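## Task

Lift each bottle with a white label from the tray and set it upright in a free slot of the crate. Every other bottle has to stay upright where it began, on the tray or in the crate. The crate and tray must not end up tipped or shifted. Nothing may rely on the robot holding it at the end, and nothing the robot last touched may settle by more than about a fingernail's thickness once released.

## Robot and tools

Robot: one FANUC CRX arm (six joints: waist, shoulder, elbow, forearm roll, wrist pitch, wrist roll) carrying a Robotiq 2F-85 parallel gripper. There is only one arm, so every command is a single row, not one per arm. Occasional disturbances may tug a held object or nudge loose items. Knocking anything off the table counts as failure.

Frame: all positions and orientations are in the scene frame. Its origin sits on the table surface under the arm base; +z is up, and +y is to the left when facing along +x. The base may be slightly tilted, and the reported hand position can be off, especially far from the base.

Gripper frame: the fingers point along the gripper's +z and close along its y axis. end_effector_position is the spot between the pads when shut. Closed fingertips extend about 19 mm past it, open ones about 6 mm. Closing pushes the tips roughly 13 mm farther from the wrist, so keep clearance over surfaces. A flat block juts about 9 cm toward the gripper's +x and rotates with it.

A row is 10 numbers: x, y, z (metres, absolute target position in the scene frame), qw, qx, qy, qz (absolute target orientation quaternion, w first), then position, force_limit, speed for the fingers, each in [-1, 1]. position: +1 fully open (85 mm), about -0.8 pads touching, -1 closes until blocked. force_limit: per-pad press, roughly 20 N at -1, 128 N at 0, 235 N at +1 on a 40 mm object. speed: pad gap rate, roughly 20 mm/s at -1, 85 at 0, 150 at +1; faster closes add a few newtons of grip. Repeat the quaternion in every row to hold an orientation; do not copy a drifted reported value.

execute_actions(actions): a list of actions; each action is a list of up to 15 rows, one per 1/30 s step, the last row held if fewer. An empty list just reports state and images. A target more than 0.6 m from the current gripper position along any gripper axis is refused; a malformed action or a bad first action rejects the whole call.

move(target, speed, blocking): target is one 10-number row (absolute pose plus finger values, fingers applied at the start). The gripper follows a straight path there; speed is top linear speed in m/s, 0.002 to 0.5 (default 0.25), rotation capped at twice that in rad/s. Paths run 0.5 to 10 s and are cut off after 10 s. The path ignores obstacles. The arm is stiff: aiming even slightly beyond a firm contact may trigger a fault, and faster moves hit harder. The result adds a move: line with the ending (done, off_target, moving, held, fault), the limits that acted (paced = pose clipped; held = a check blocked some steps, after which motion may surge) and distance to target. With blocking=false the call returns after 0.5 s; until a result shows the move ended, other moves and execute_actions are refused, so use wait or stop.

wait(seconds): 0 to 10; lets the sim run with the last command held, returning early if a running move finishes. stop(): brakes a running move (needs room; fingers keep going). zoom_image(camera, region): camera is cam_high (896x504), cam_low (896x504) or cam_wrist (616x616, fisheye); region is [x0, y0, x1, y1] in image pixels from the top-left, at most 504x504. read_manual(section): only licence texts. finished_scene(scene): ends the current scene by its number after the last command has been held; irreversible, and it reports success and gives the next task. A reply with no tool call ends everything.

Motion details: each control step the commanded pose is clamped to within 70 mm and 16 degrees of the measured pose, then solved by damped IK, favouring position over orientation. After an action the arm stops at the last clamped pose, so far targets need further commands. Hand target in the result shows the current driven pose. A pose unreachable line means the clearance check altered or blocked the command; the mount under the base counts as arm. Joint ranges (rad): waist ±3.491, shoulder ±3.140, elbow -1.187 to 4.328, forearm roll ±3.316, wrist pitch ±3.140, wrist roll ±3.927.

Gripping: send position -1 and keep sending it; success is object_status 2. Codes: 0 moving, 1 blocked while opening, 2 blocked while closing, 3 reached target or pads met. A changed position value (by 0.01 or more) resets the status to 0 briefly and is the only way new force_limit or speed take effect; open first for a softer regrip. If a grip slips the fingers re-close automatically, except at force_limit -1 where status stays 2 even if the object fell. position_measured is in counts: 3 open, ~78 = 60 mm, ~130 = 40 mm, ~180 = 20 mm, ~230 pads together.

Faults: a joint reaching its load limit (waist, shoulder, elbow 152 N m; three wrist joints 38 N m, held weight included) or any external force of 150 N halts the arm for 10 s and drops the remainder of the call. Motor heat builds while holding loads; a MOTOR HOT line warns, and an OVER-TEMPERATURE FAULT brakes the arm until cool. Flange force reports outside force on the gripper (including held weight) with some error, largest during acceleration; no reading means no estimate. The sim keeps running while you compose replies.

Avoid drops, slams, hard pushes, tipping the crate or tray, and leaving bottles propped on the gripper. Release bottles resting fully on the crate floor and back away before finishing.

Each tool is called after "Emit:" as name(argument=value, ...) on one line, values as JSON.

## Session

Emit:
execute_actions(actions=[])

Scene clock: 0.00 s.
end_effector_position=(+0.1555, +0.2466, +0.3731) position_measured=3 object_status=3 end_effector_quat_wxyz=(-0.376, +0.254, +0.745, +0.490)
Joint positions: [ 0.66  -0.448 -0.545 -1.051 -1.367 -1.05 ]
Joint velocities: [-0.    -0.     0.    -0.001  0.    -0.001]
Flange force (N, the push that the arm receives, along the gripper's own x y z axes): no reading
Hand target: +0.156, +0.247, +0.373; -0.376, +0.254, +0.745, +0.490

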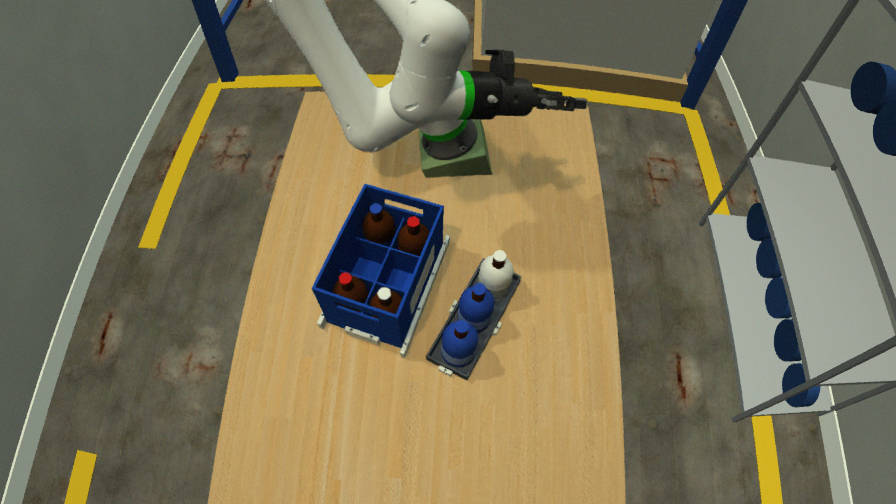

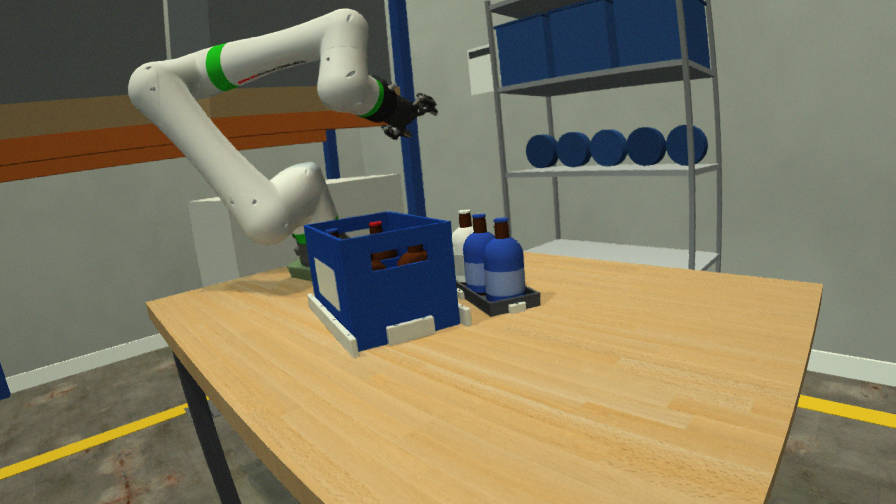

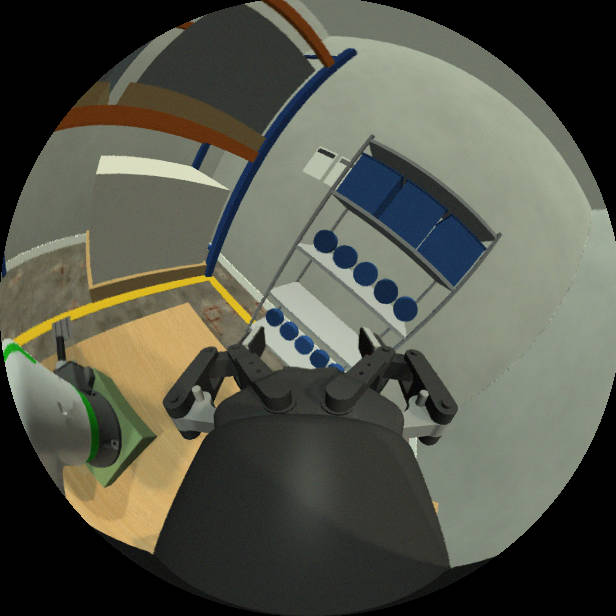

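Emit:
move(target=[0.33,0.1,0.42,0,0.216,0.976,0,1,0,0], speed=0.3)

Emit:
zoom_image(camera="cam_high", region=[290,150,560,400])

Scene clock: 14.07 s.
end_effector_position=(+0.3303, +0.0995, +0.4206) position_measured=3 object_status=3 end_effector_quat_wxyz=(+0.000, +0.218, +0.976, -0.001)
Joint positions: [ 1.21  -0.064 -0.008  0.181 -1.862 -1.487]
Joint velocities: [ 0.     0.001 -0.001  0.001 -0.001  0.   ]
Flange force (N, the push that the arm receives, along the gripper's own x y z axes): [-0.7 9.1 -8.6]
Hand target: +0.330, +0.099, +0.421; +0.000, +0.218, +0.976, -0.001
Off the commanded pose: 0.001 m, 0 deg.
move: done

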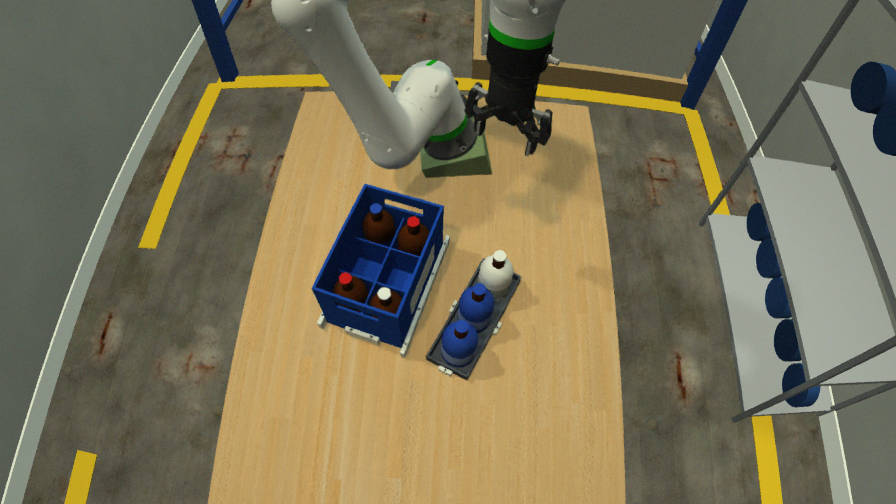

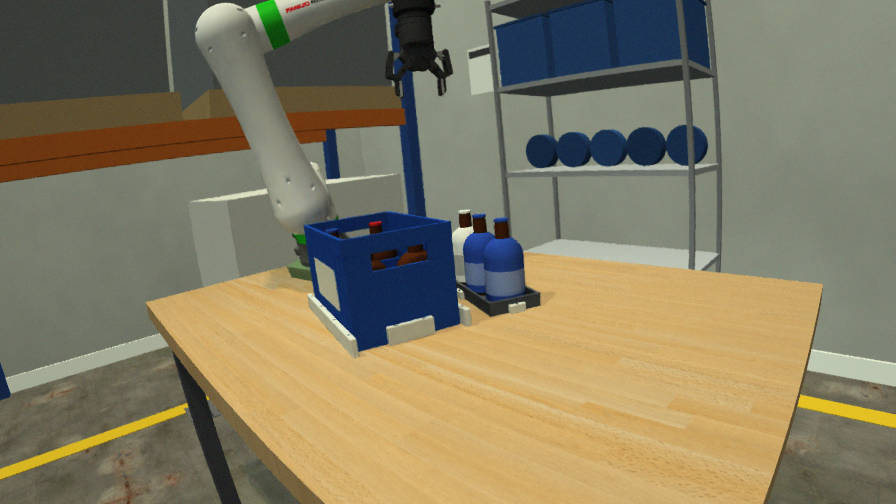

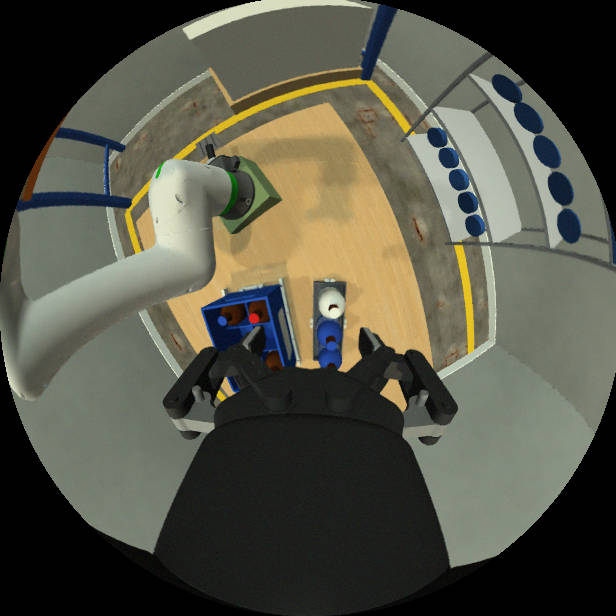

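Region (290, 150, 560, 400) of cam_high's 896x504 image, scaled by 1.867, with more detail than that image has; it fills the top 467 rows of this view, and the rest is white.

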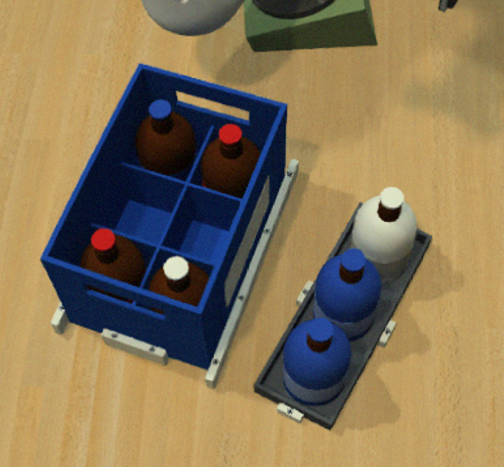

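Emit:
move(target=[0.399,0.13,0.27,0,0.216,0.976,0,1,0,0])

Scene clock: 23.30 s.
end_effector_position=(+0.3988, +0.1297, +0.2697) position_measured=3 object_status=3 end_effector_quat_wxyz=(-0.000, +0.216, +0.976, +0.000)
Joint positions: [ 1.043  0.082 -0.22   0.209 -1.477 -1.388]
Joint velocities: [-0.001  0.002  0.    -0.002  0.001  0.001]
Flange force (N, the push that the arm receives, along the gripper's own x y z axes): [-0.8 7.2 -1.9]
Hand target: +0.399, +0.130, +0.270; -0.000, +0.216, +0.976, +0.000
Off the commanded pose: 0.000 m, 0 deg.
move: done

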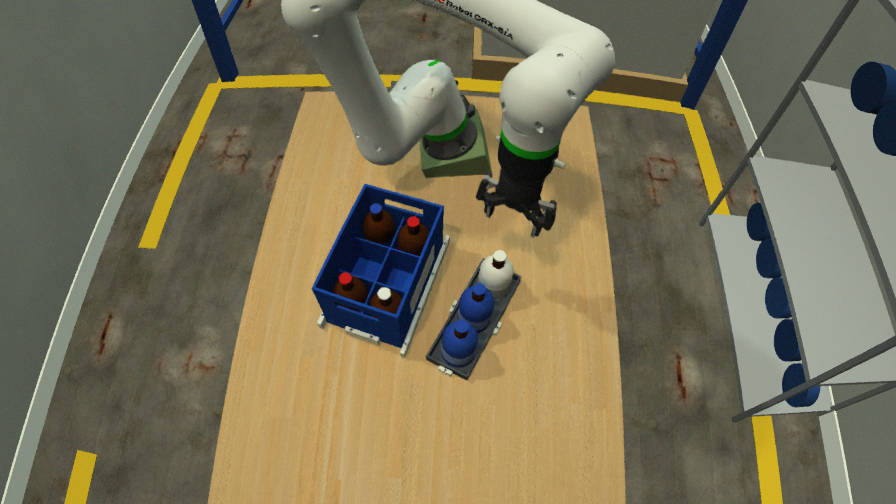

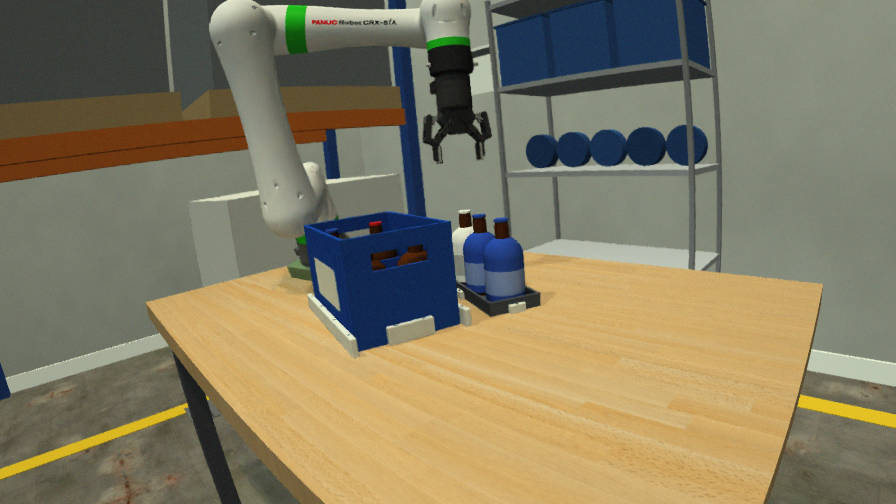

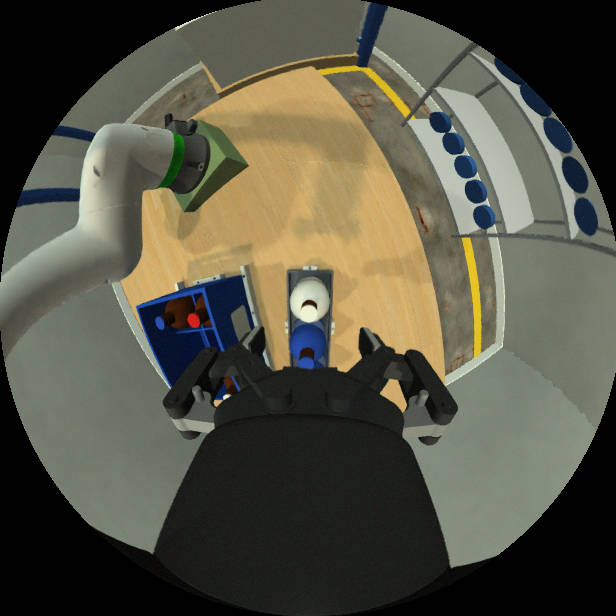

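Emit:
move(target=[0.411,0.124,0.195,0,0.216,0.976,0,1,0,0], speed=0.15)

Emit:
zoom_image(camera="cam_low", region=[400,140,560,320])

Emit:
zoom_image(camera="cam_wrist", region=[210,240,410,400])

Scene clock: 30.10 s.
end_effector_position=(+0.4109, +0.1239, +0.1950) position_measured=3 object_status=3 end_effector_quat_wxyz=(-0.000, +0.216, +0.976, +0.000)
Joint positions: [ 0.978  0.129 -0.344  0.23  -1.297 -1.366]
Joint velocities: [-0.     0.002 -0.     0.001  0.001 -0.   ]
Flange force (N, the push that the arm receives, along the gripper's own x y z axes): [-0.4 8.5 -2.4]
Hand target: +0.411, +0.124, +0.195; -0.000, +0.216, +0.976, +0.000
Off the commanded pose: 0.000 m, 0 deg.
move: done

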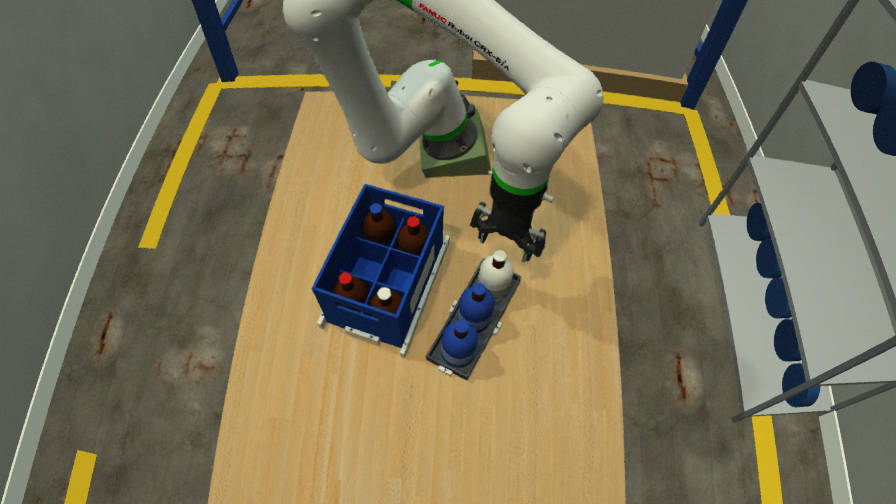

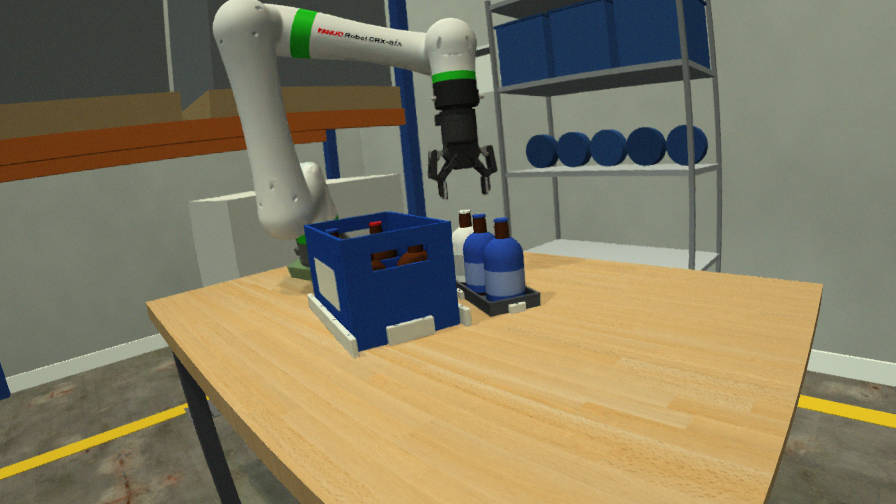

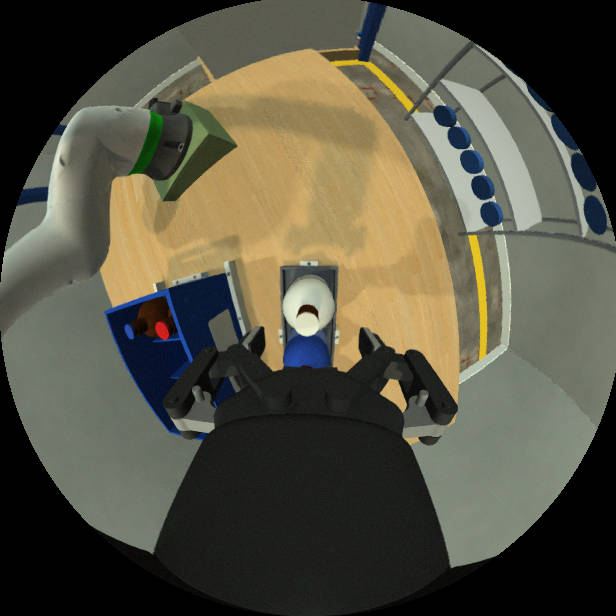

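Region (400, 140, 560, 320) of cam_low's 896x504 image, scaled by 2.800, with more detail than that image has.

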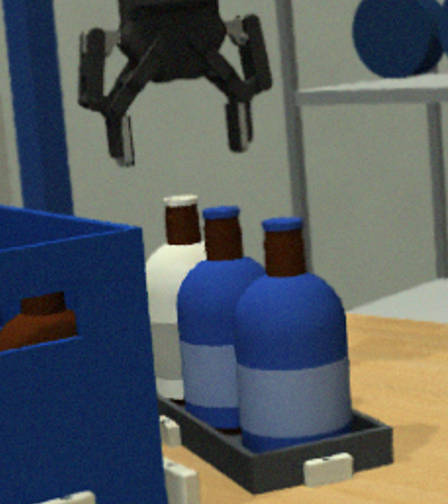

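Region (210, 240, 410, 400) of cam_wrist's 616x616 image, scaled by 2.520, with more detail than that image has; it fills the top 403 rows of this view, and the rest is white.

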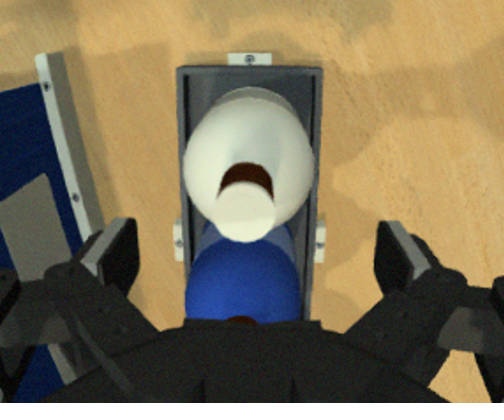

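Emit:
move(target=[0.409,0.120,0.144,0,0.216,0.976,0,0.3,-0.3,0], speed=0.1)

Emit:
zoom_image(camera="cam_low", region=[400,140,560,320])

Emit:
zoom_image(camera="cam_wrist", region=[210,240,410,400])

Scene clock: 44.67 s.
end_effector_position=(+0.4089, +0.1200, +0.1440) position_measured=91 object_status=3 end_effector_quat_wxyz=(-0.000, +0.216, +0.976, +0.000)
Joint positions: [ 0.949  0.161 -0.436  0.247 -1.171 -1.372]
Joint velocities: [-0.     0.001 -0.001 -0.001  0.001 -0.   ]
Flange force (N, the push that the arm receives, along the gripper's own x y z axes): [1.4 6.6 -0.5]
Hand target: +0.409, +0.120, +0.144; -0.000, +0.216, +0.976, +0.000
Off the commanded pose: 0.000 m, 0 deg.
move: done

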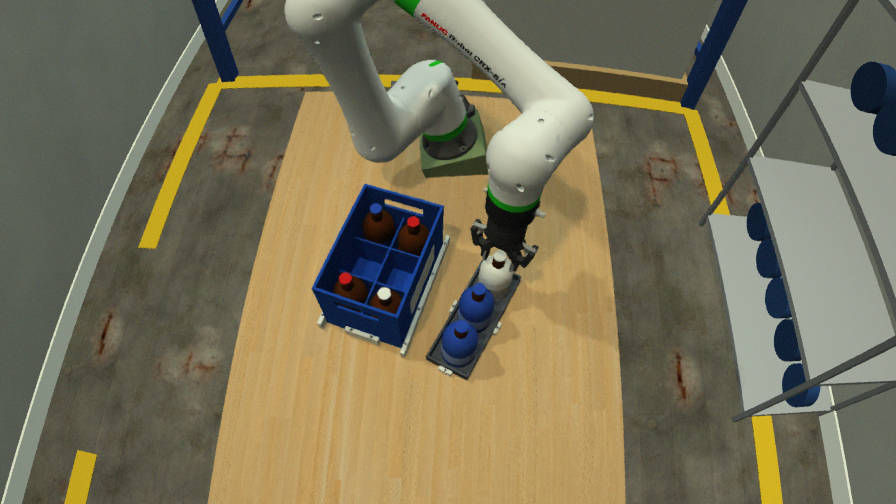

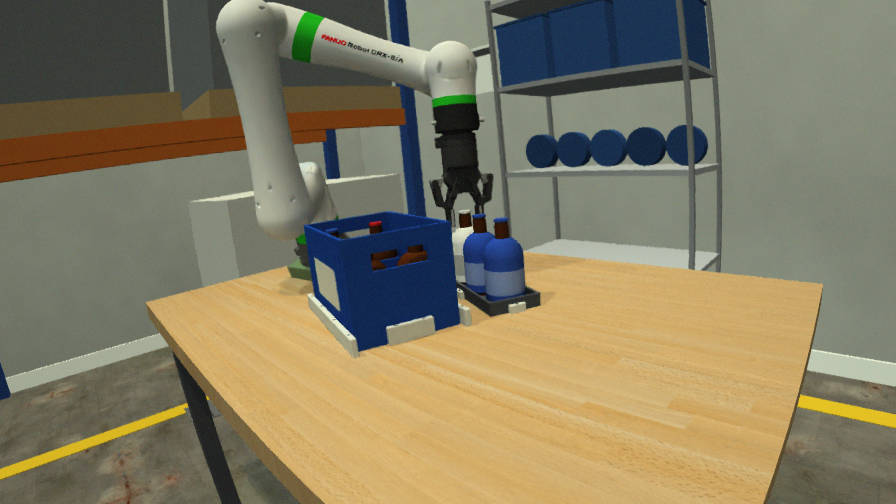

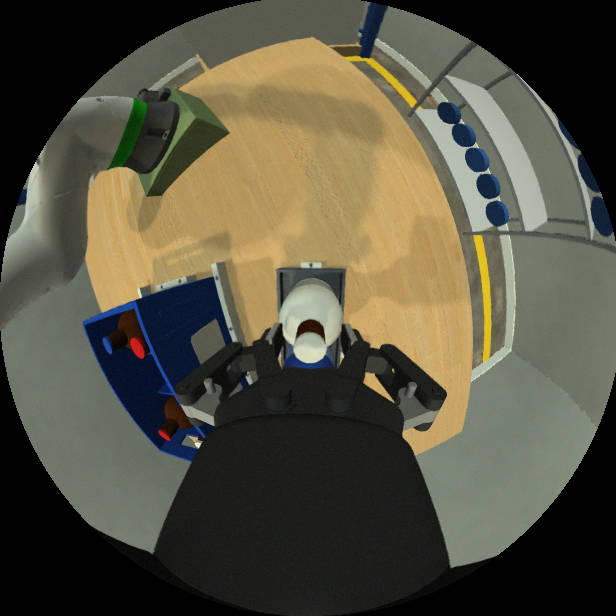

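Region (400, 140, 560, 320) of cam_low's 896x504 image, scaled by 2.800, with more detail than that image has.

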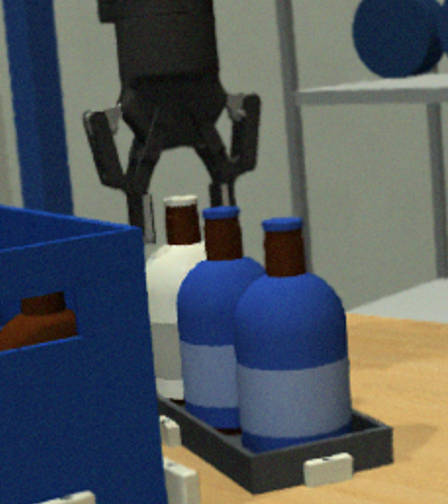

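Region (210, 240, 410, 400) of cam_wrist's 616x616 image, scaled by 2.520, with more detail than that image has; it fills the top 403 rows of this view, and the rest is white.

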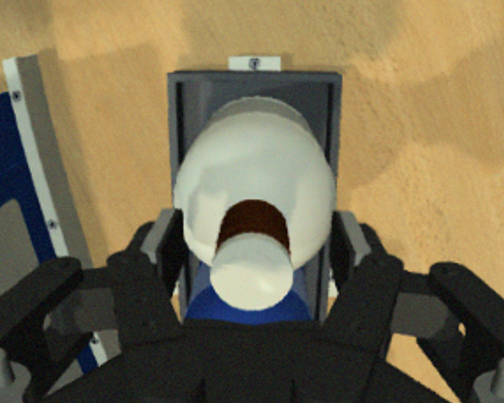

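Emit:
move(target=[0.409,0.119,0.147,0,0.216,0.976,0,-1,-0.2,-0.3], speed=0.05)

Emit:
move(target=[0.409,0.119,0.345,0,0.216,0.976,0,-1,-0.2,-0.3], speed=0.2)

Scene clock: 52.30 s.
end_effector_position=(+0.4090, +0.1190, +0.1470) position_measured=170 object_status=2 end_effector_quat_wxyz=(-0.000, +0.216, +0.976, -0.000)
Joint positions: [ 0.949  0.157 -0.432  0.246 -1.179 -1.37 ]
Joint velocities: [-0.     0.    -0.     0.001 -0.    -0.   ]
Flange force (N, the push that the arm receives, along the gripper's own x y z axes): [1.4 4.0 -2.8]
Hand target: +0.409, +0.119, +0.147; -0.000, +0.216, +0.976, -0.000
Off the commanded pose: 0.000 m, 0 deg.
move: done

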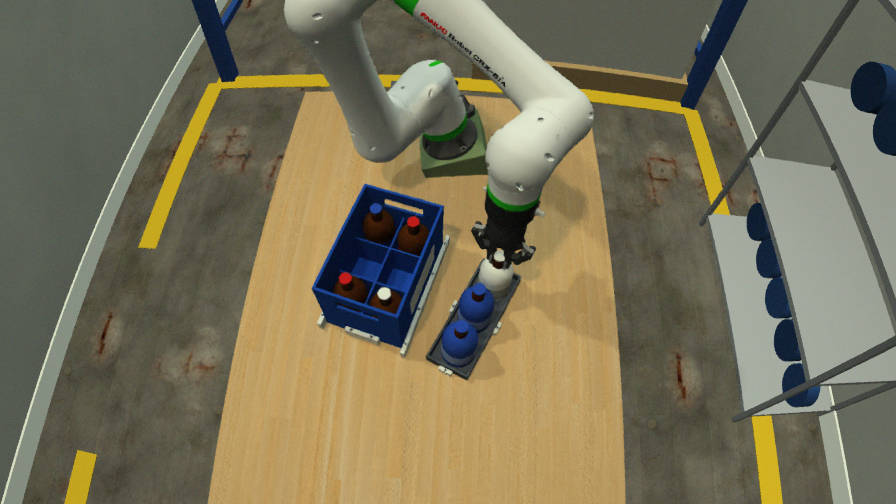

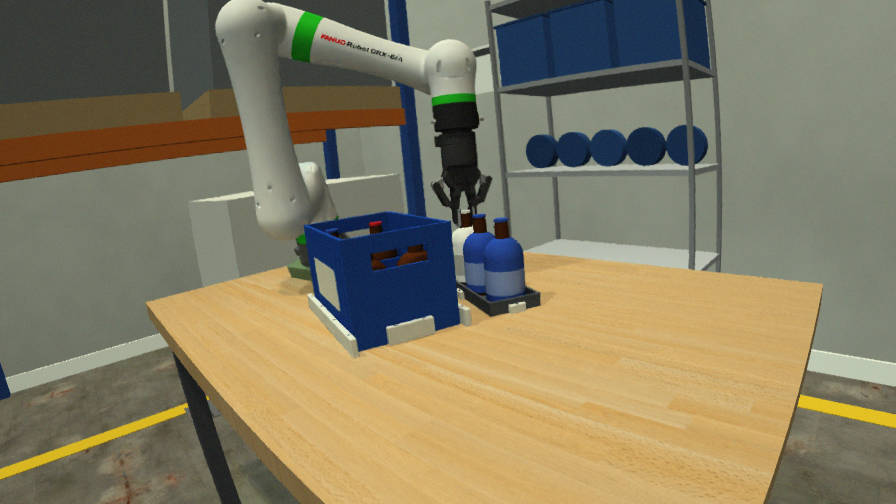

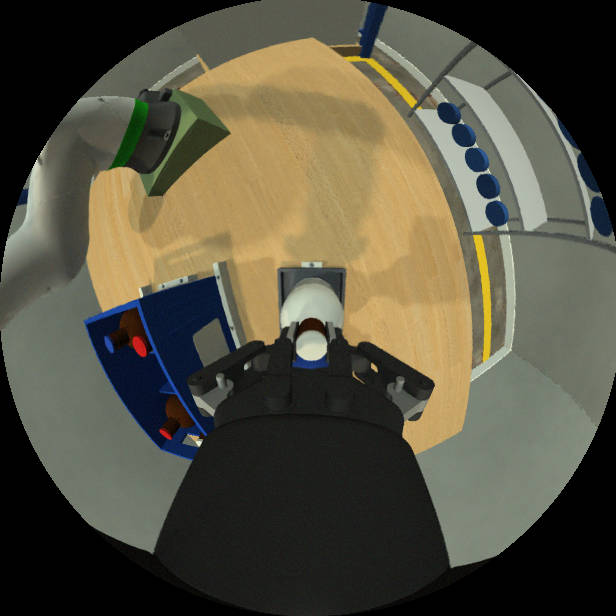

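Scene clock: 53.70 s.
end_effector_position=(+0.4092, +0.1192, +0.3450) position_measured=170 object_status=2 end_effector_quat_wxyz=(+0.000, +0.217, +0.976, -0.000)
Joint positions: [ 1.046  0.085 -0.039  0.209 -1.652 -1.355]
Joint velocities: [ 0.    -0.    -0.    -0.002 -0.     0.001]
Flange force (N, the push that the arm receives, along the gripper's own x y z axes): [0.5 7.2 2.3]
Hand target: +0.409, +0.119, +0.345; +0.000, +0.217, +0.976, -0.000
Off the commanded pose: 0.000 m, 0 deg.
move: done

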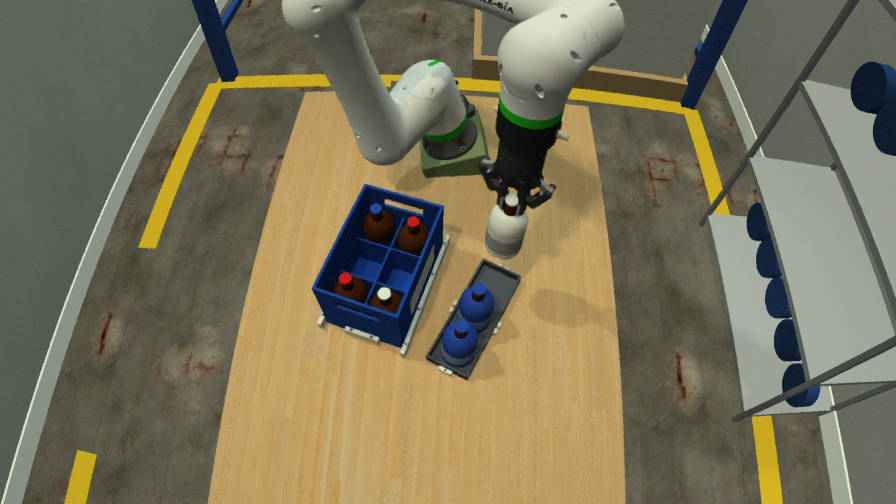

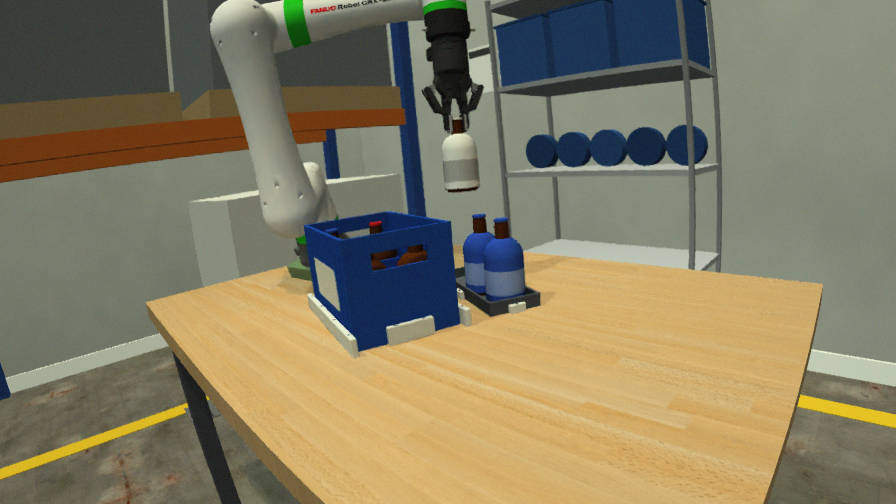

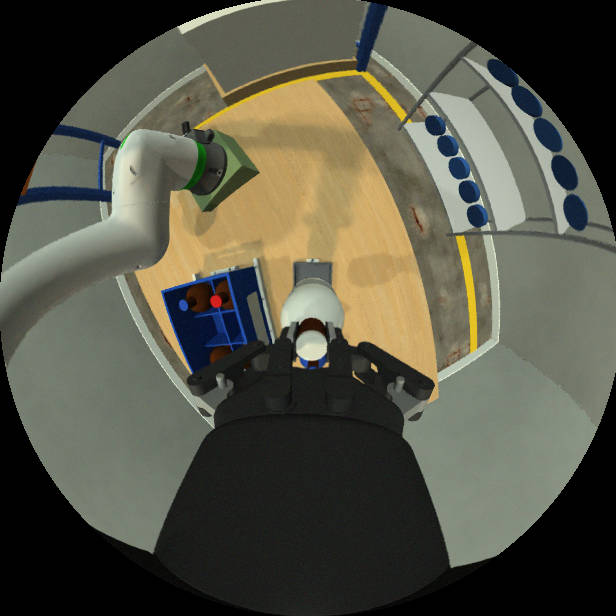

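Emit:
move(target=[0.418,-0.088,0.345,0,-0.574,0.819,0,-1,-0.2,-0.3], speed=0.35)

Emit:
zoom_image(camera="cam_wrist", region=[190,200,430,400])

Scene clock: 71.10 s.
end_effector_position=(+0.4173, -0.0880, +0.3451) position_measured=170 object_status=2 end_effector_quat_wxyz=(-0.000, -0.574, +0.819, +0.001)
Joint positions: [ 0.679 -0.116 -0.116  0.268 -1.686  0.691]
Joint velocities: [-0.001  0.001  0.001 -0.    -0.     0.   ]
Flange force (N, the push that the arm receives, along the gripper's own x y z axes): [-6.9 -2.2 0.8]
Hand target: +0.417, -0.088, +0.345; -0.000, -0.574, +0.819, +0.001
Off the commanded pose: 0.001 m, 0 deg.
move: done

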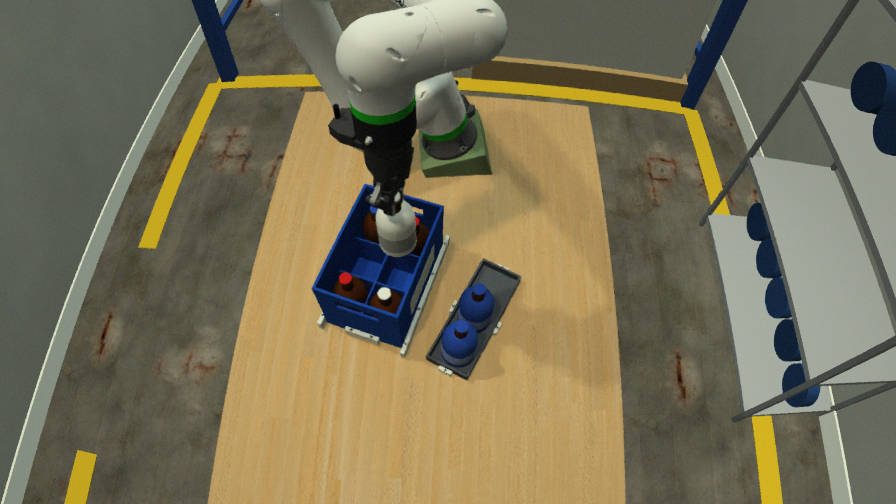

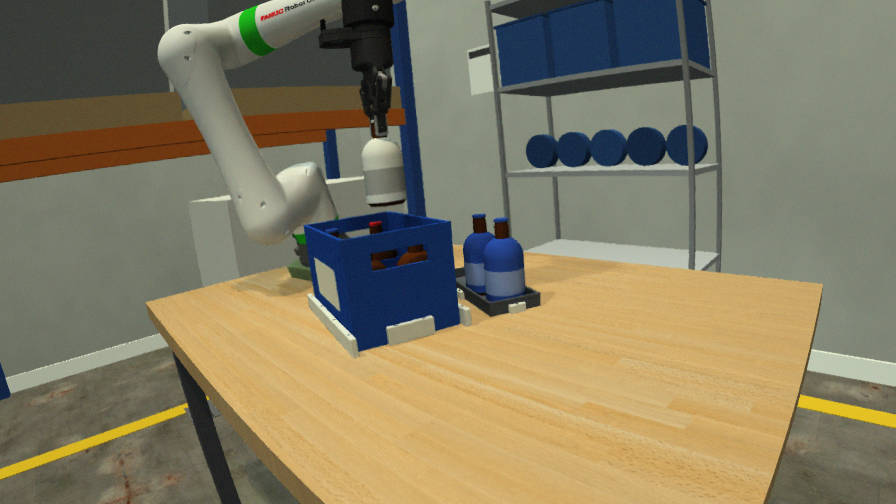

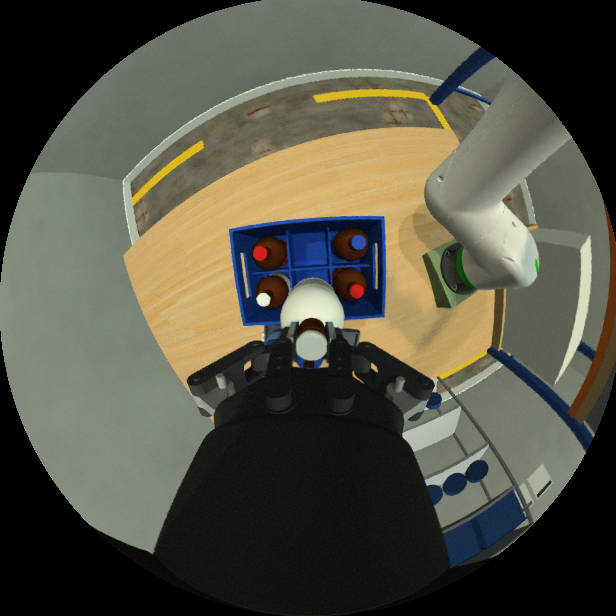

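Region (190, 200, 430, 400) of cam_wrist's 616x616 image, scaled by 2.100, with more detail than that image has.

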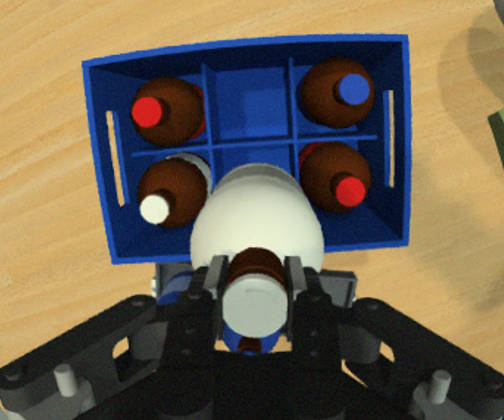

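Emit:
move(target=[0.422,-0.090,0.245,0,-0.574,0.819,0,-1,-0.2,-0.3], speed=0.12)

Emit:
zoom_image(camera="cam_wrist", region=[190,200,430,400])

Emit:
zoom_image(camera="cam_high", region=[300,170,470,350])

Scene clock: 80.37 s.
end_effector_position=(+0.4219, -0.0901, +0.2450) position_measured=170 object_status=2 end_effector_quat_wxyz=(+0.000, -0.574, +0.819, +0.000)
Joint positions: [ 0.598 -0.103 -0.328  0.279 -1.446  0.707]
Joint velocities: [-0.     0.    -0.001 -0.002  0.001 -0.   ]
Flange force (N, the push that the arm receives, along the gripper's own x y z axes): [-7.5 -5.0 1.8]
Hand target: +0.422, -0.090, +0.245; -0.000, -0.574, +0.819, +0.000
Off the commanded pose: 0.000 m, 0 deg.
move: done

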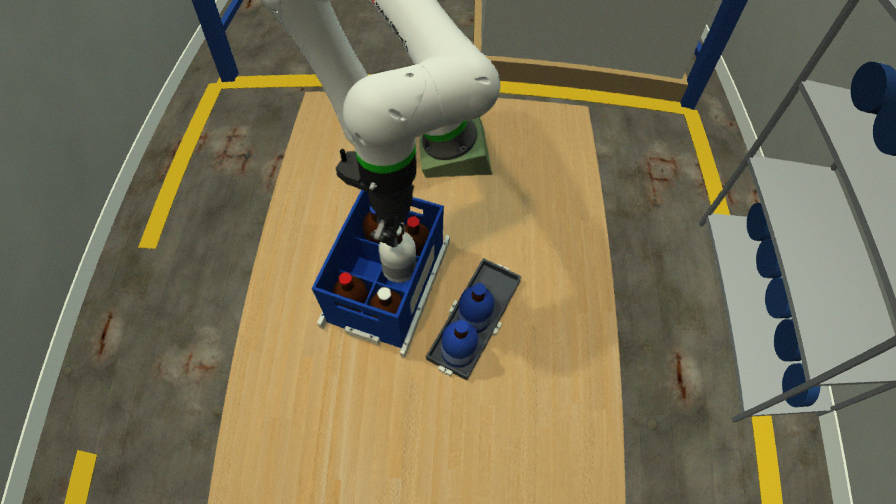

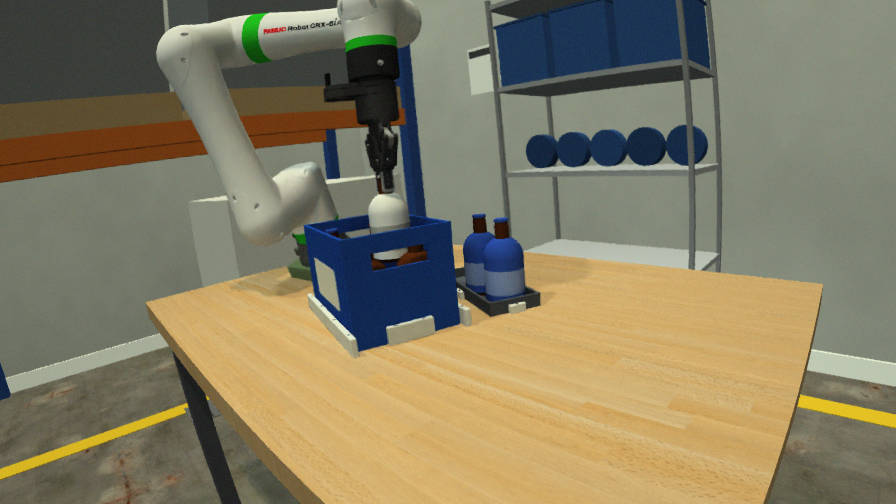

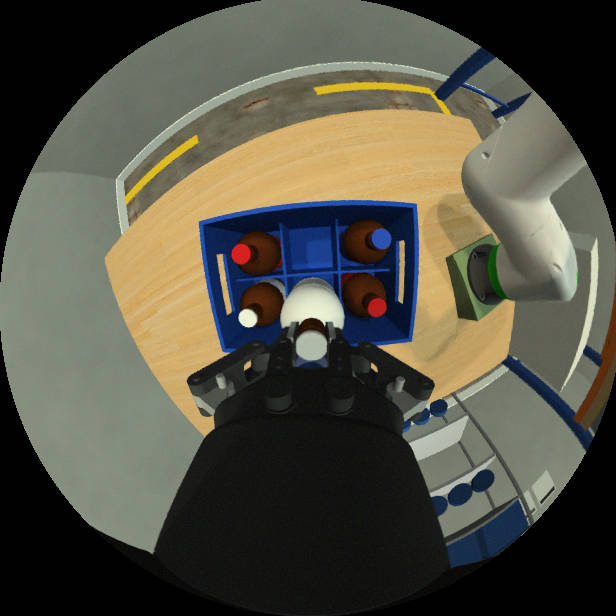

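Region (190, 200, 430, 400) of cam_wrist's 616x616 image, scaled by 2.100, with more detail than that image has.

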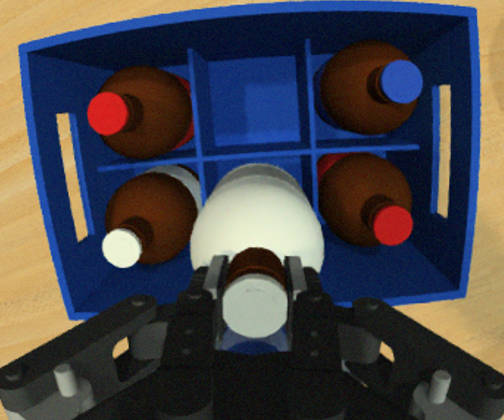

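Region (300, 170, 470, 350) of cam_high's 896x504 image, scaled by 2.800, with more detail than that image has.

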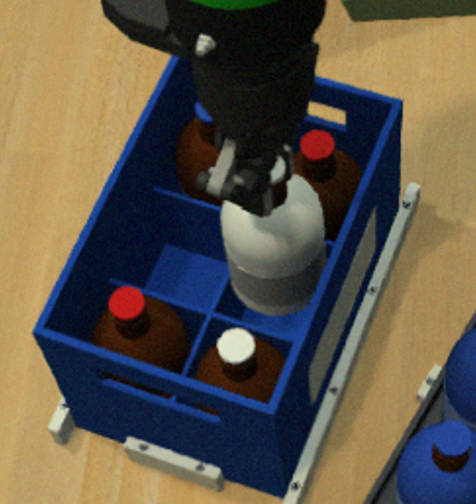

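Emit:
move(target=[0.422,-0.089,0.165,0,-0.574,0.819,0,-1,-0.2,-0.3], speed=0.08)

Emit:
zoom_image(camera="cam_high", region=[300,170,470,350])

Emit:
zoom_image(camera="cam_low", region=[300,150,470,300])

Scene clock: 88.50 s.
end_effector_position=(+0.4219, -0.0890, +0.1650) position_measured=170 object_status=2 end_effector_quat_wxyz=(+0.000, -0.574, +0.819, +0.000)
Joint positions: [ 0.542 -0.055 -0.473  0.298 -1.246  0.704]
Joint velocities: [-0.     0.001 -0.001  0.002 -0.     0.001]
Flange force (N, the push that the arm receives, along the gripper's own x y z axes): [-7.0 -3.9 4.1]
Hand target: +0.422, -0.089, +0.165; +0.000, -0.574, +0.819, +0.000
Off the commanded pose: 0.000 m, 0 deg.
move: done

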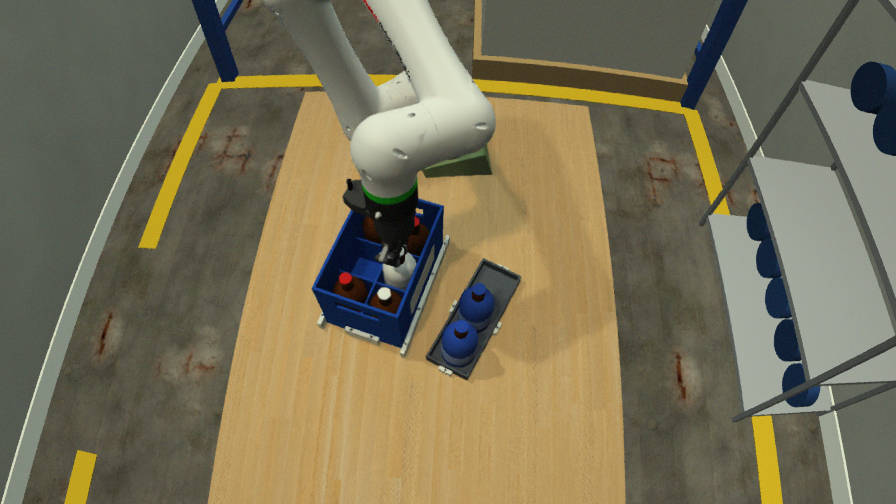

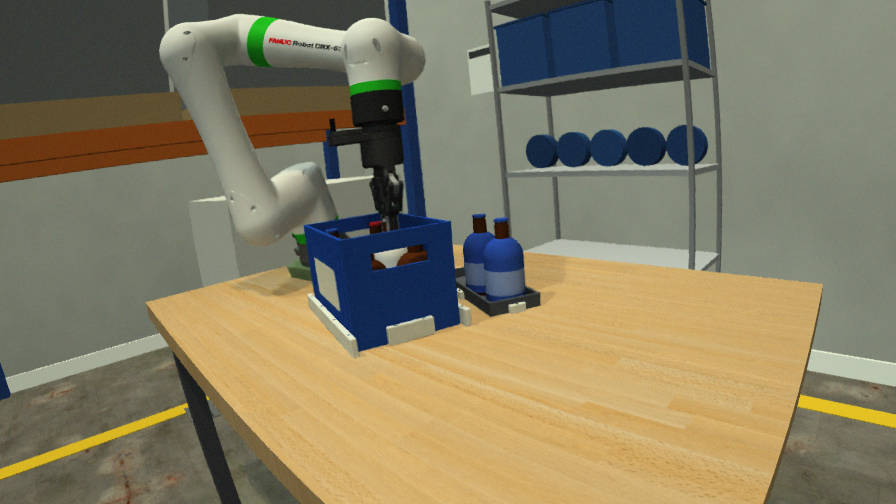

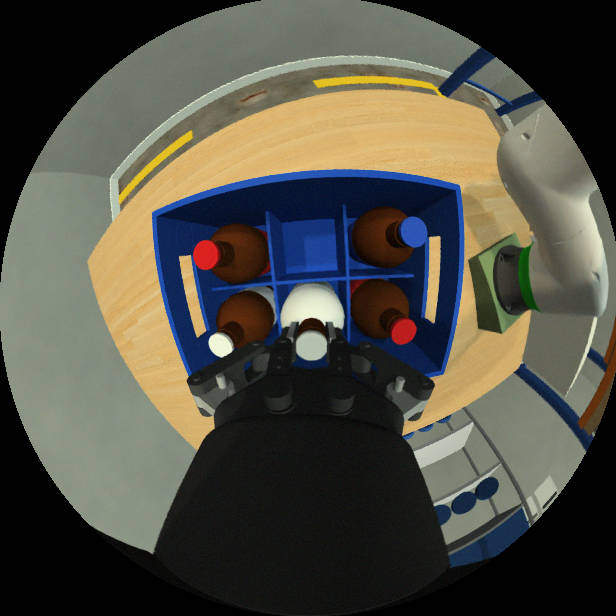

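Region (300, 170, 470, 350) of cam_high's 896x504 image, scaled by 2.800, with more detail than that image has.

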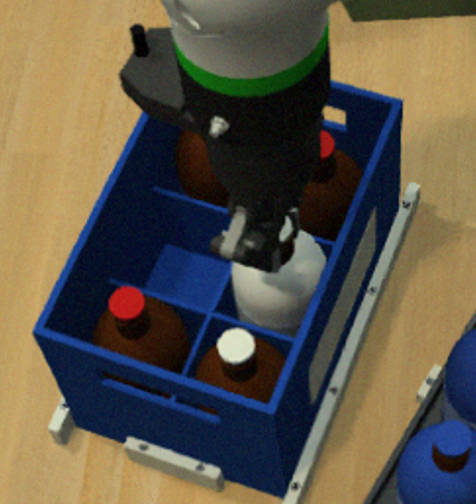

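Region (300, 150, 470, 300) of cam_low's 896x504 image, scaled by 2.965, with more detail than that image has; it fills the top 445 rows of this view, and the rest is white.

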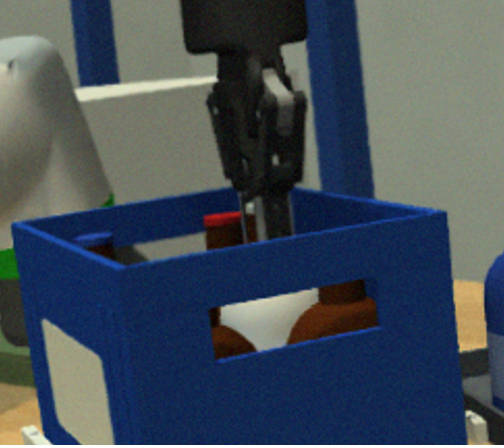

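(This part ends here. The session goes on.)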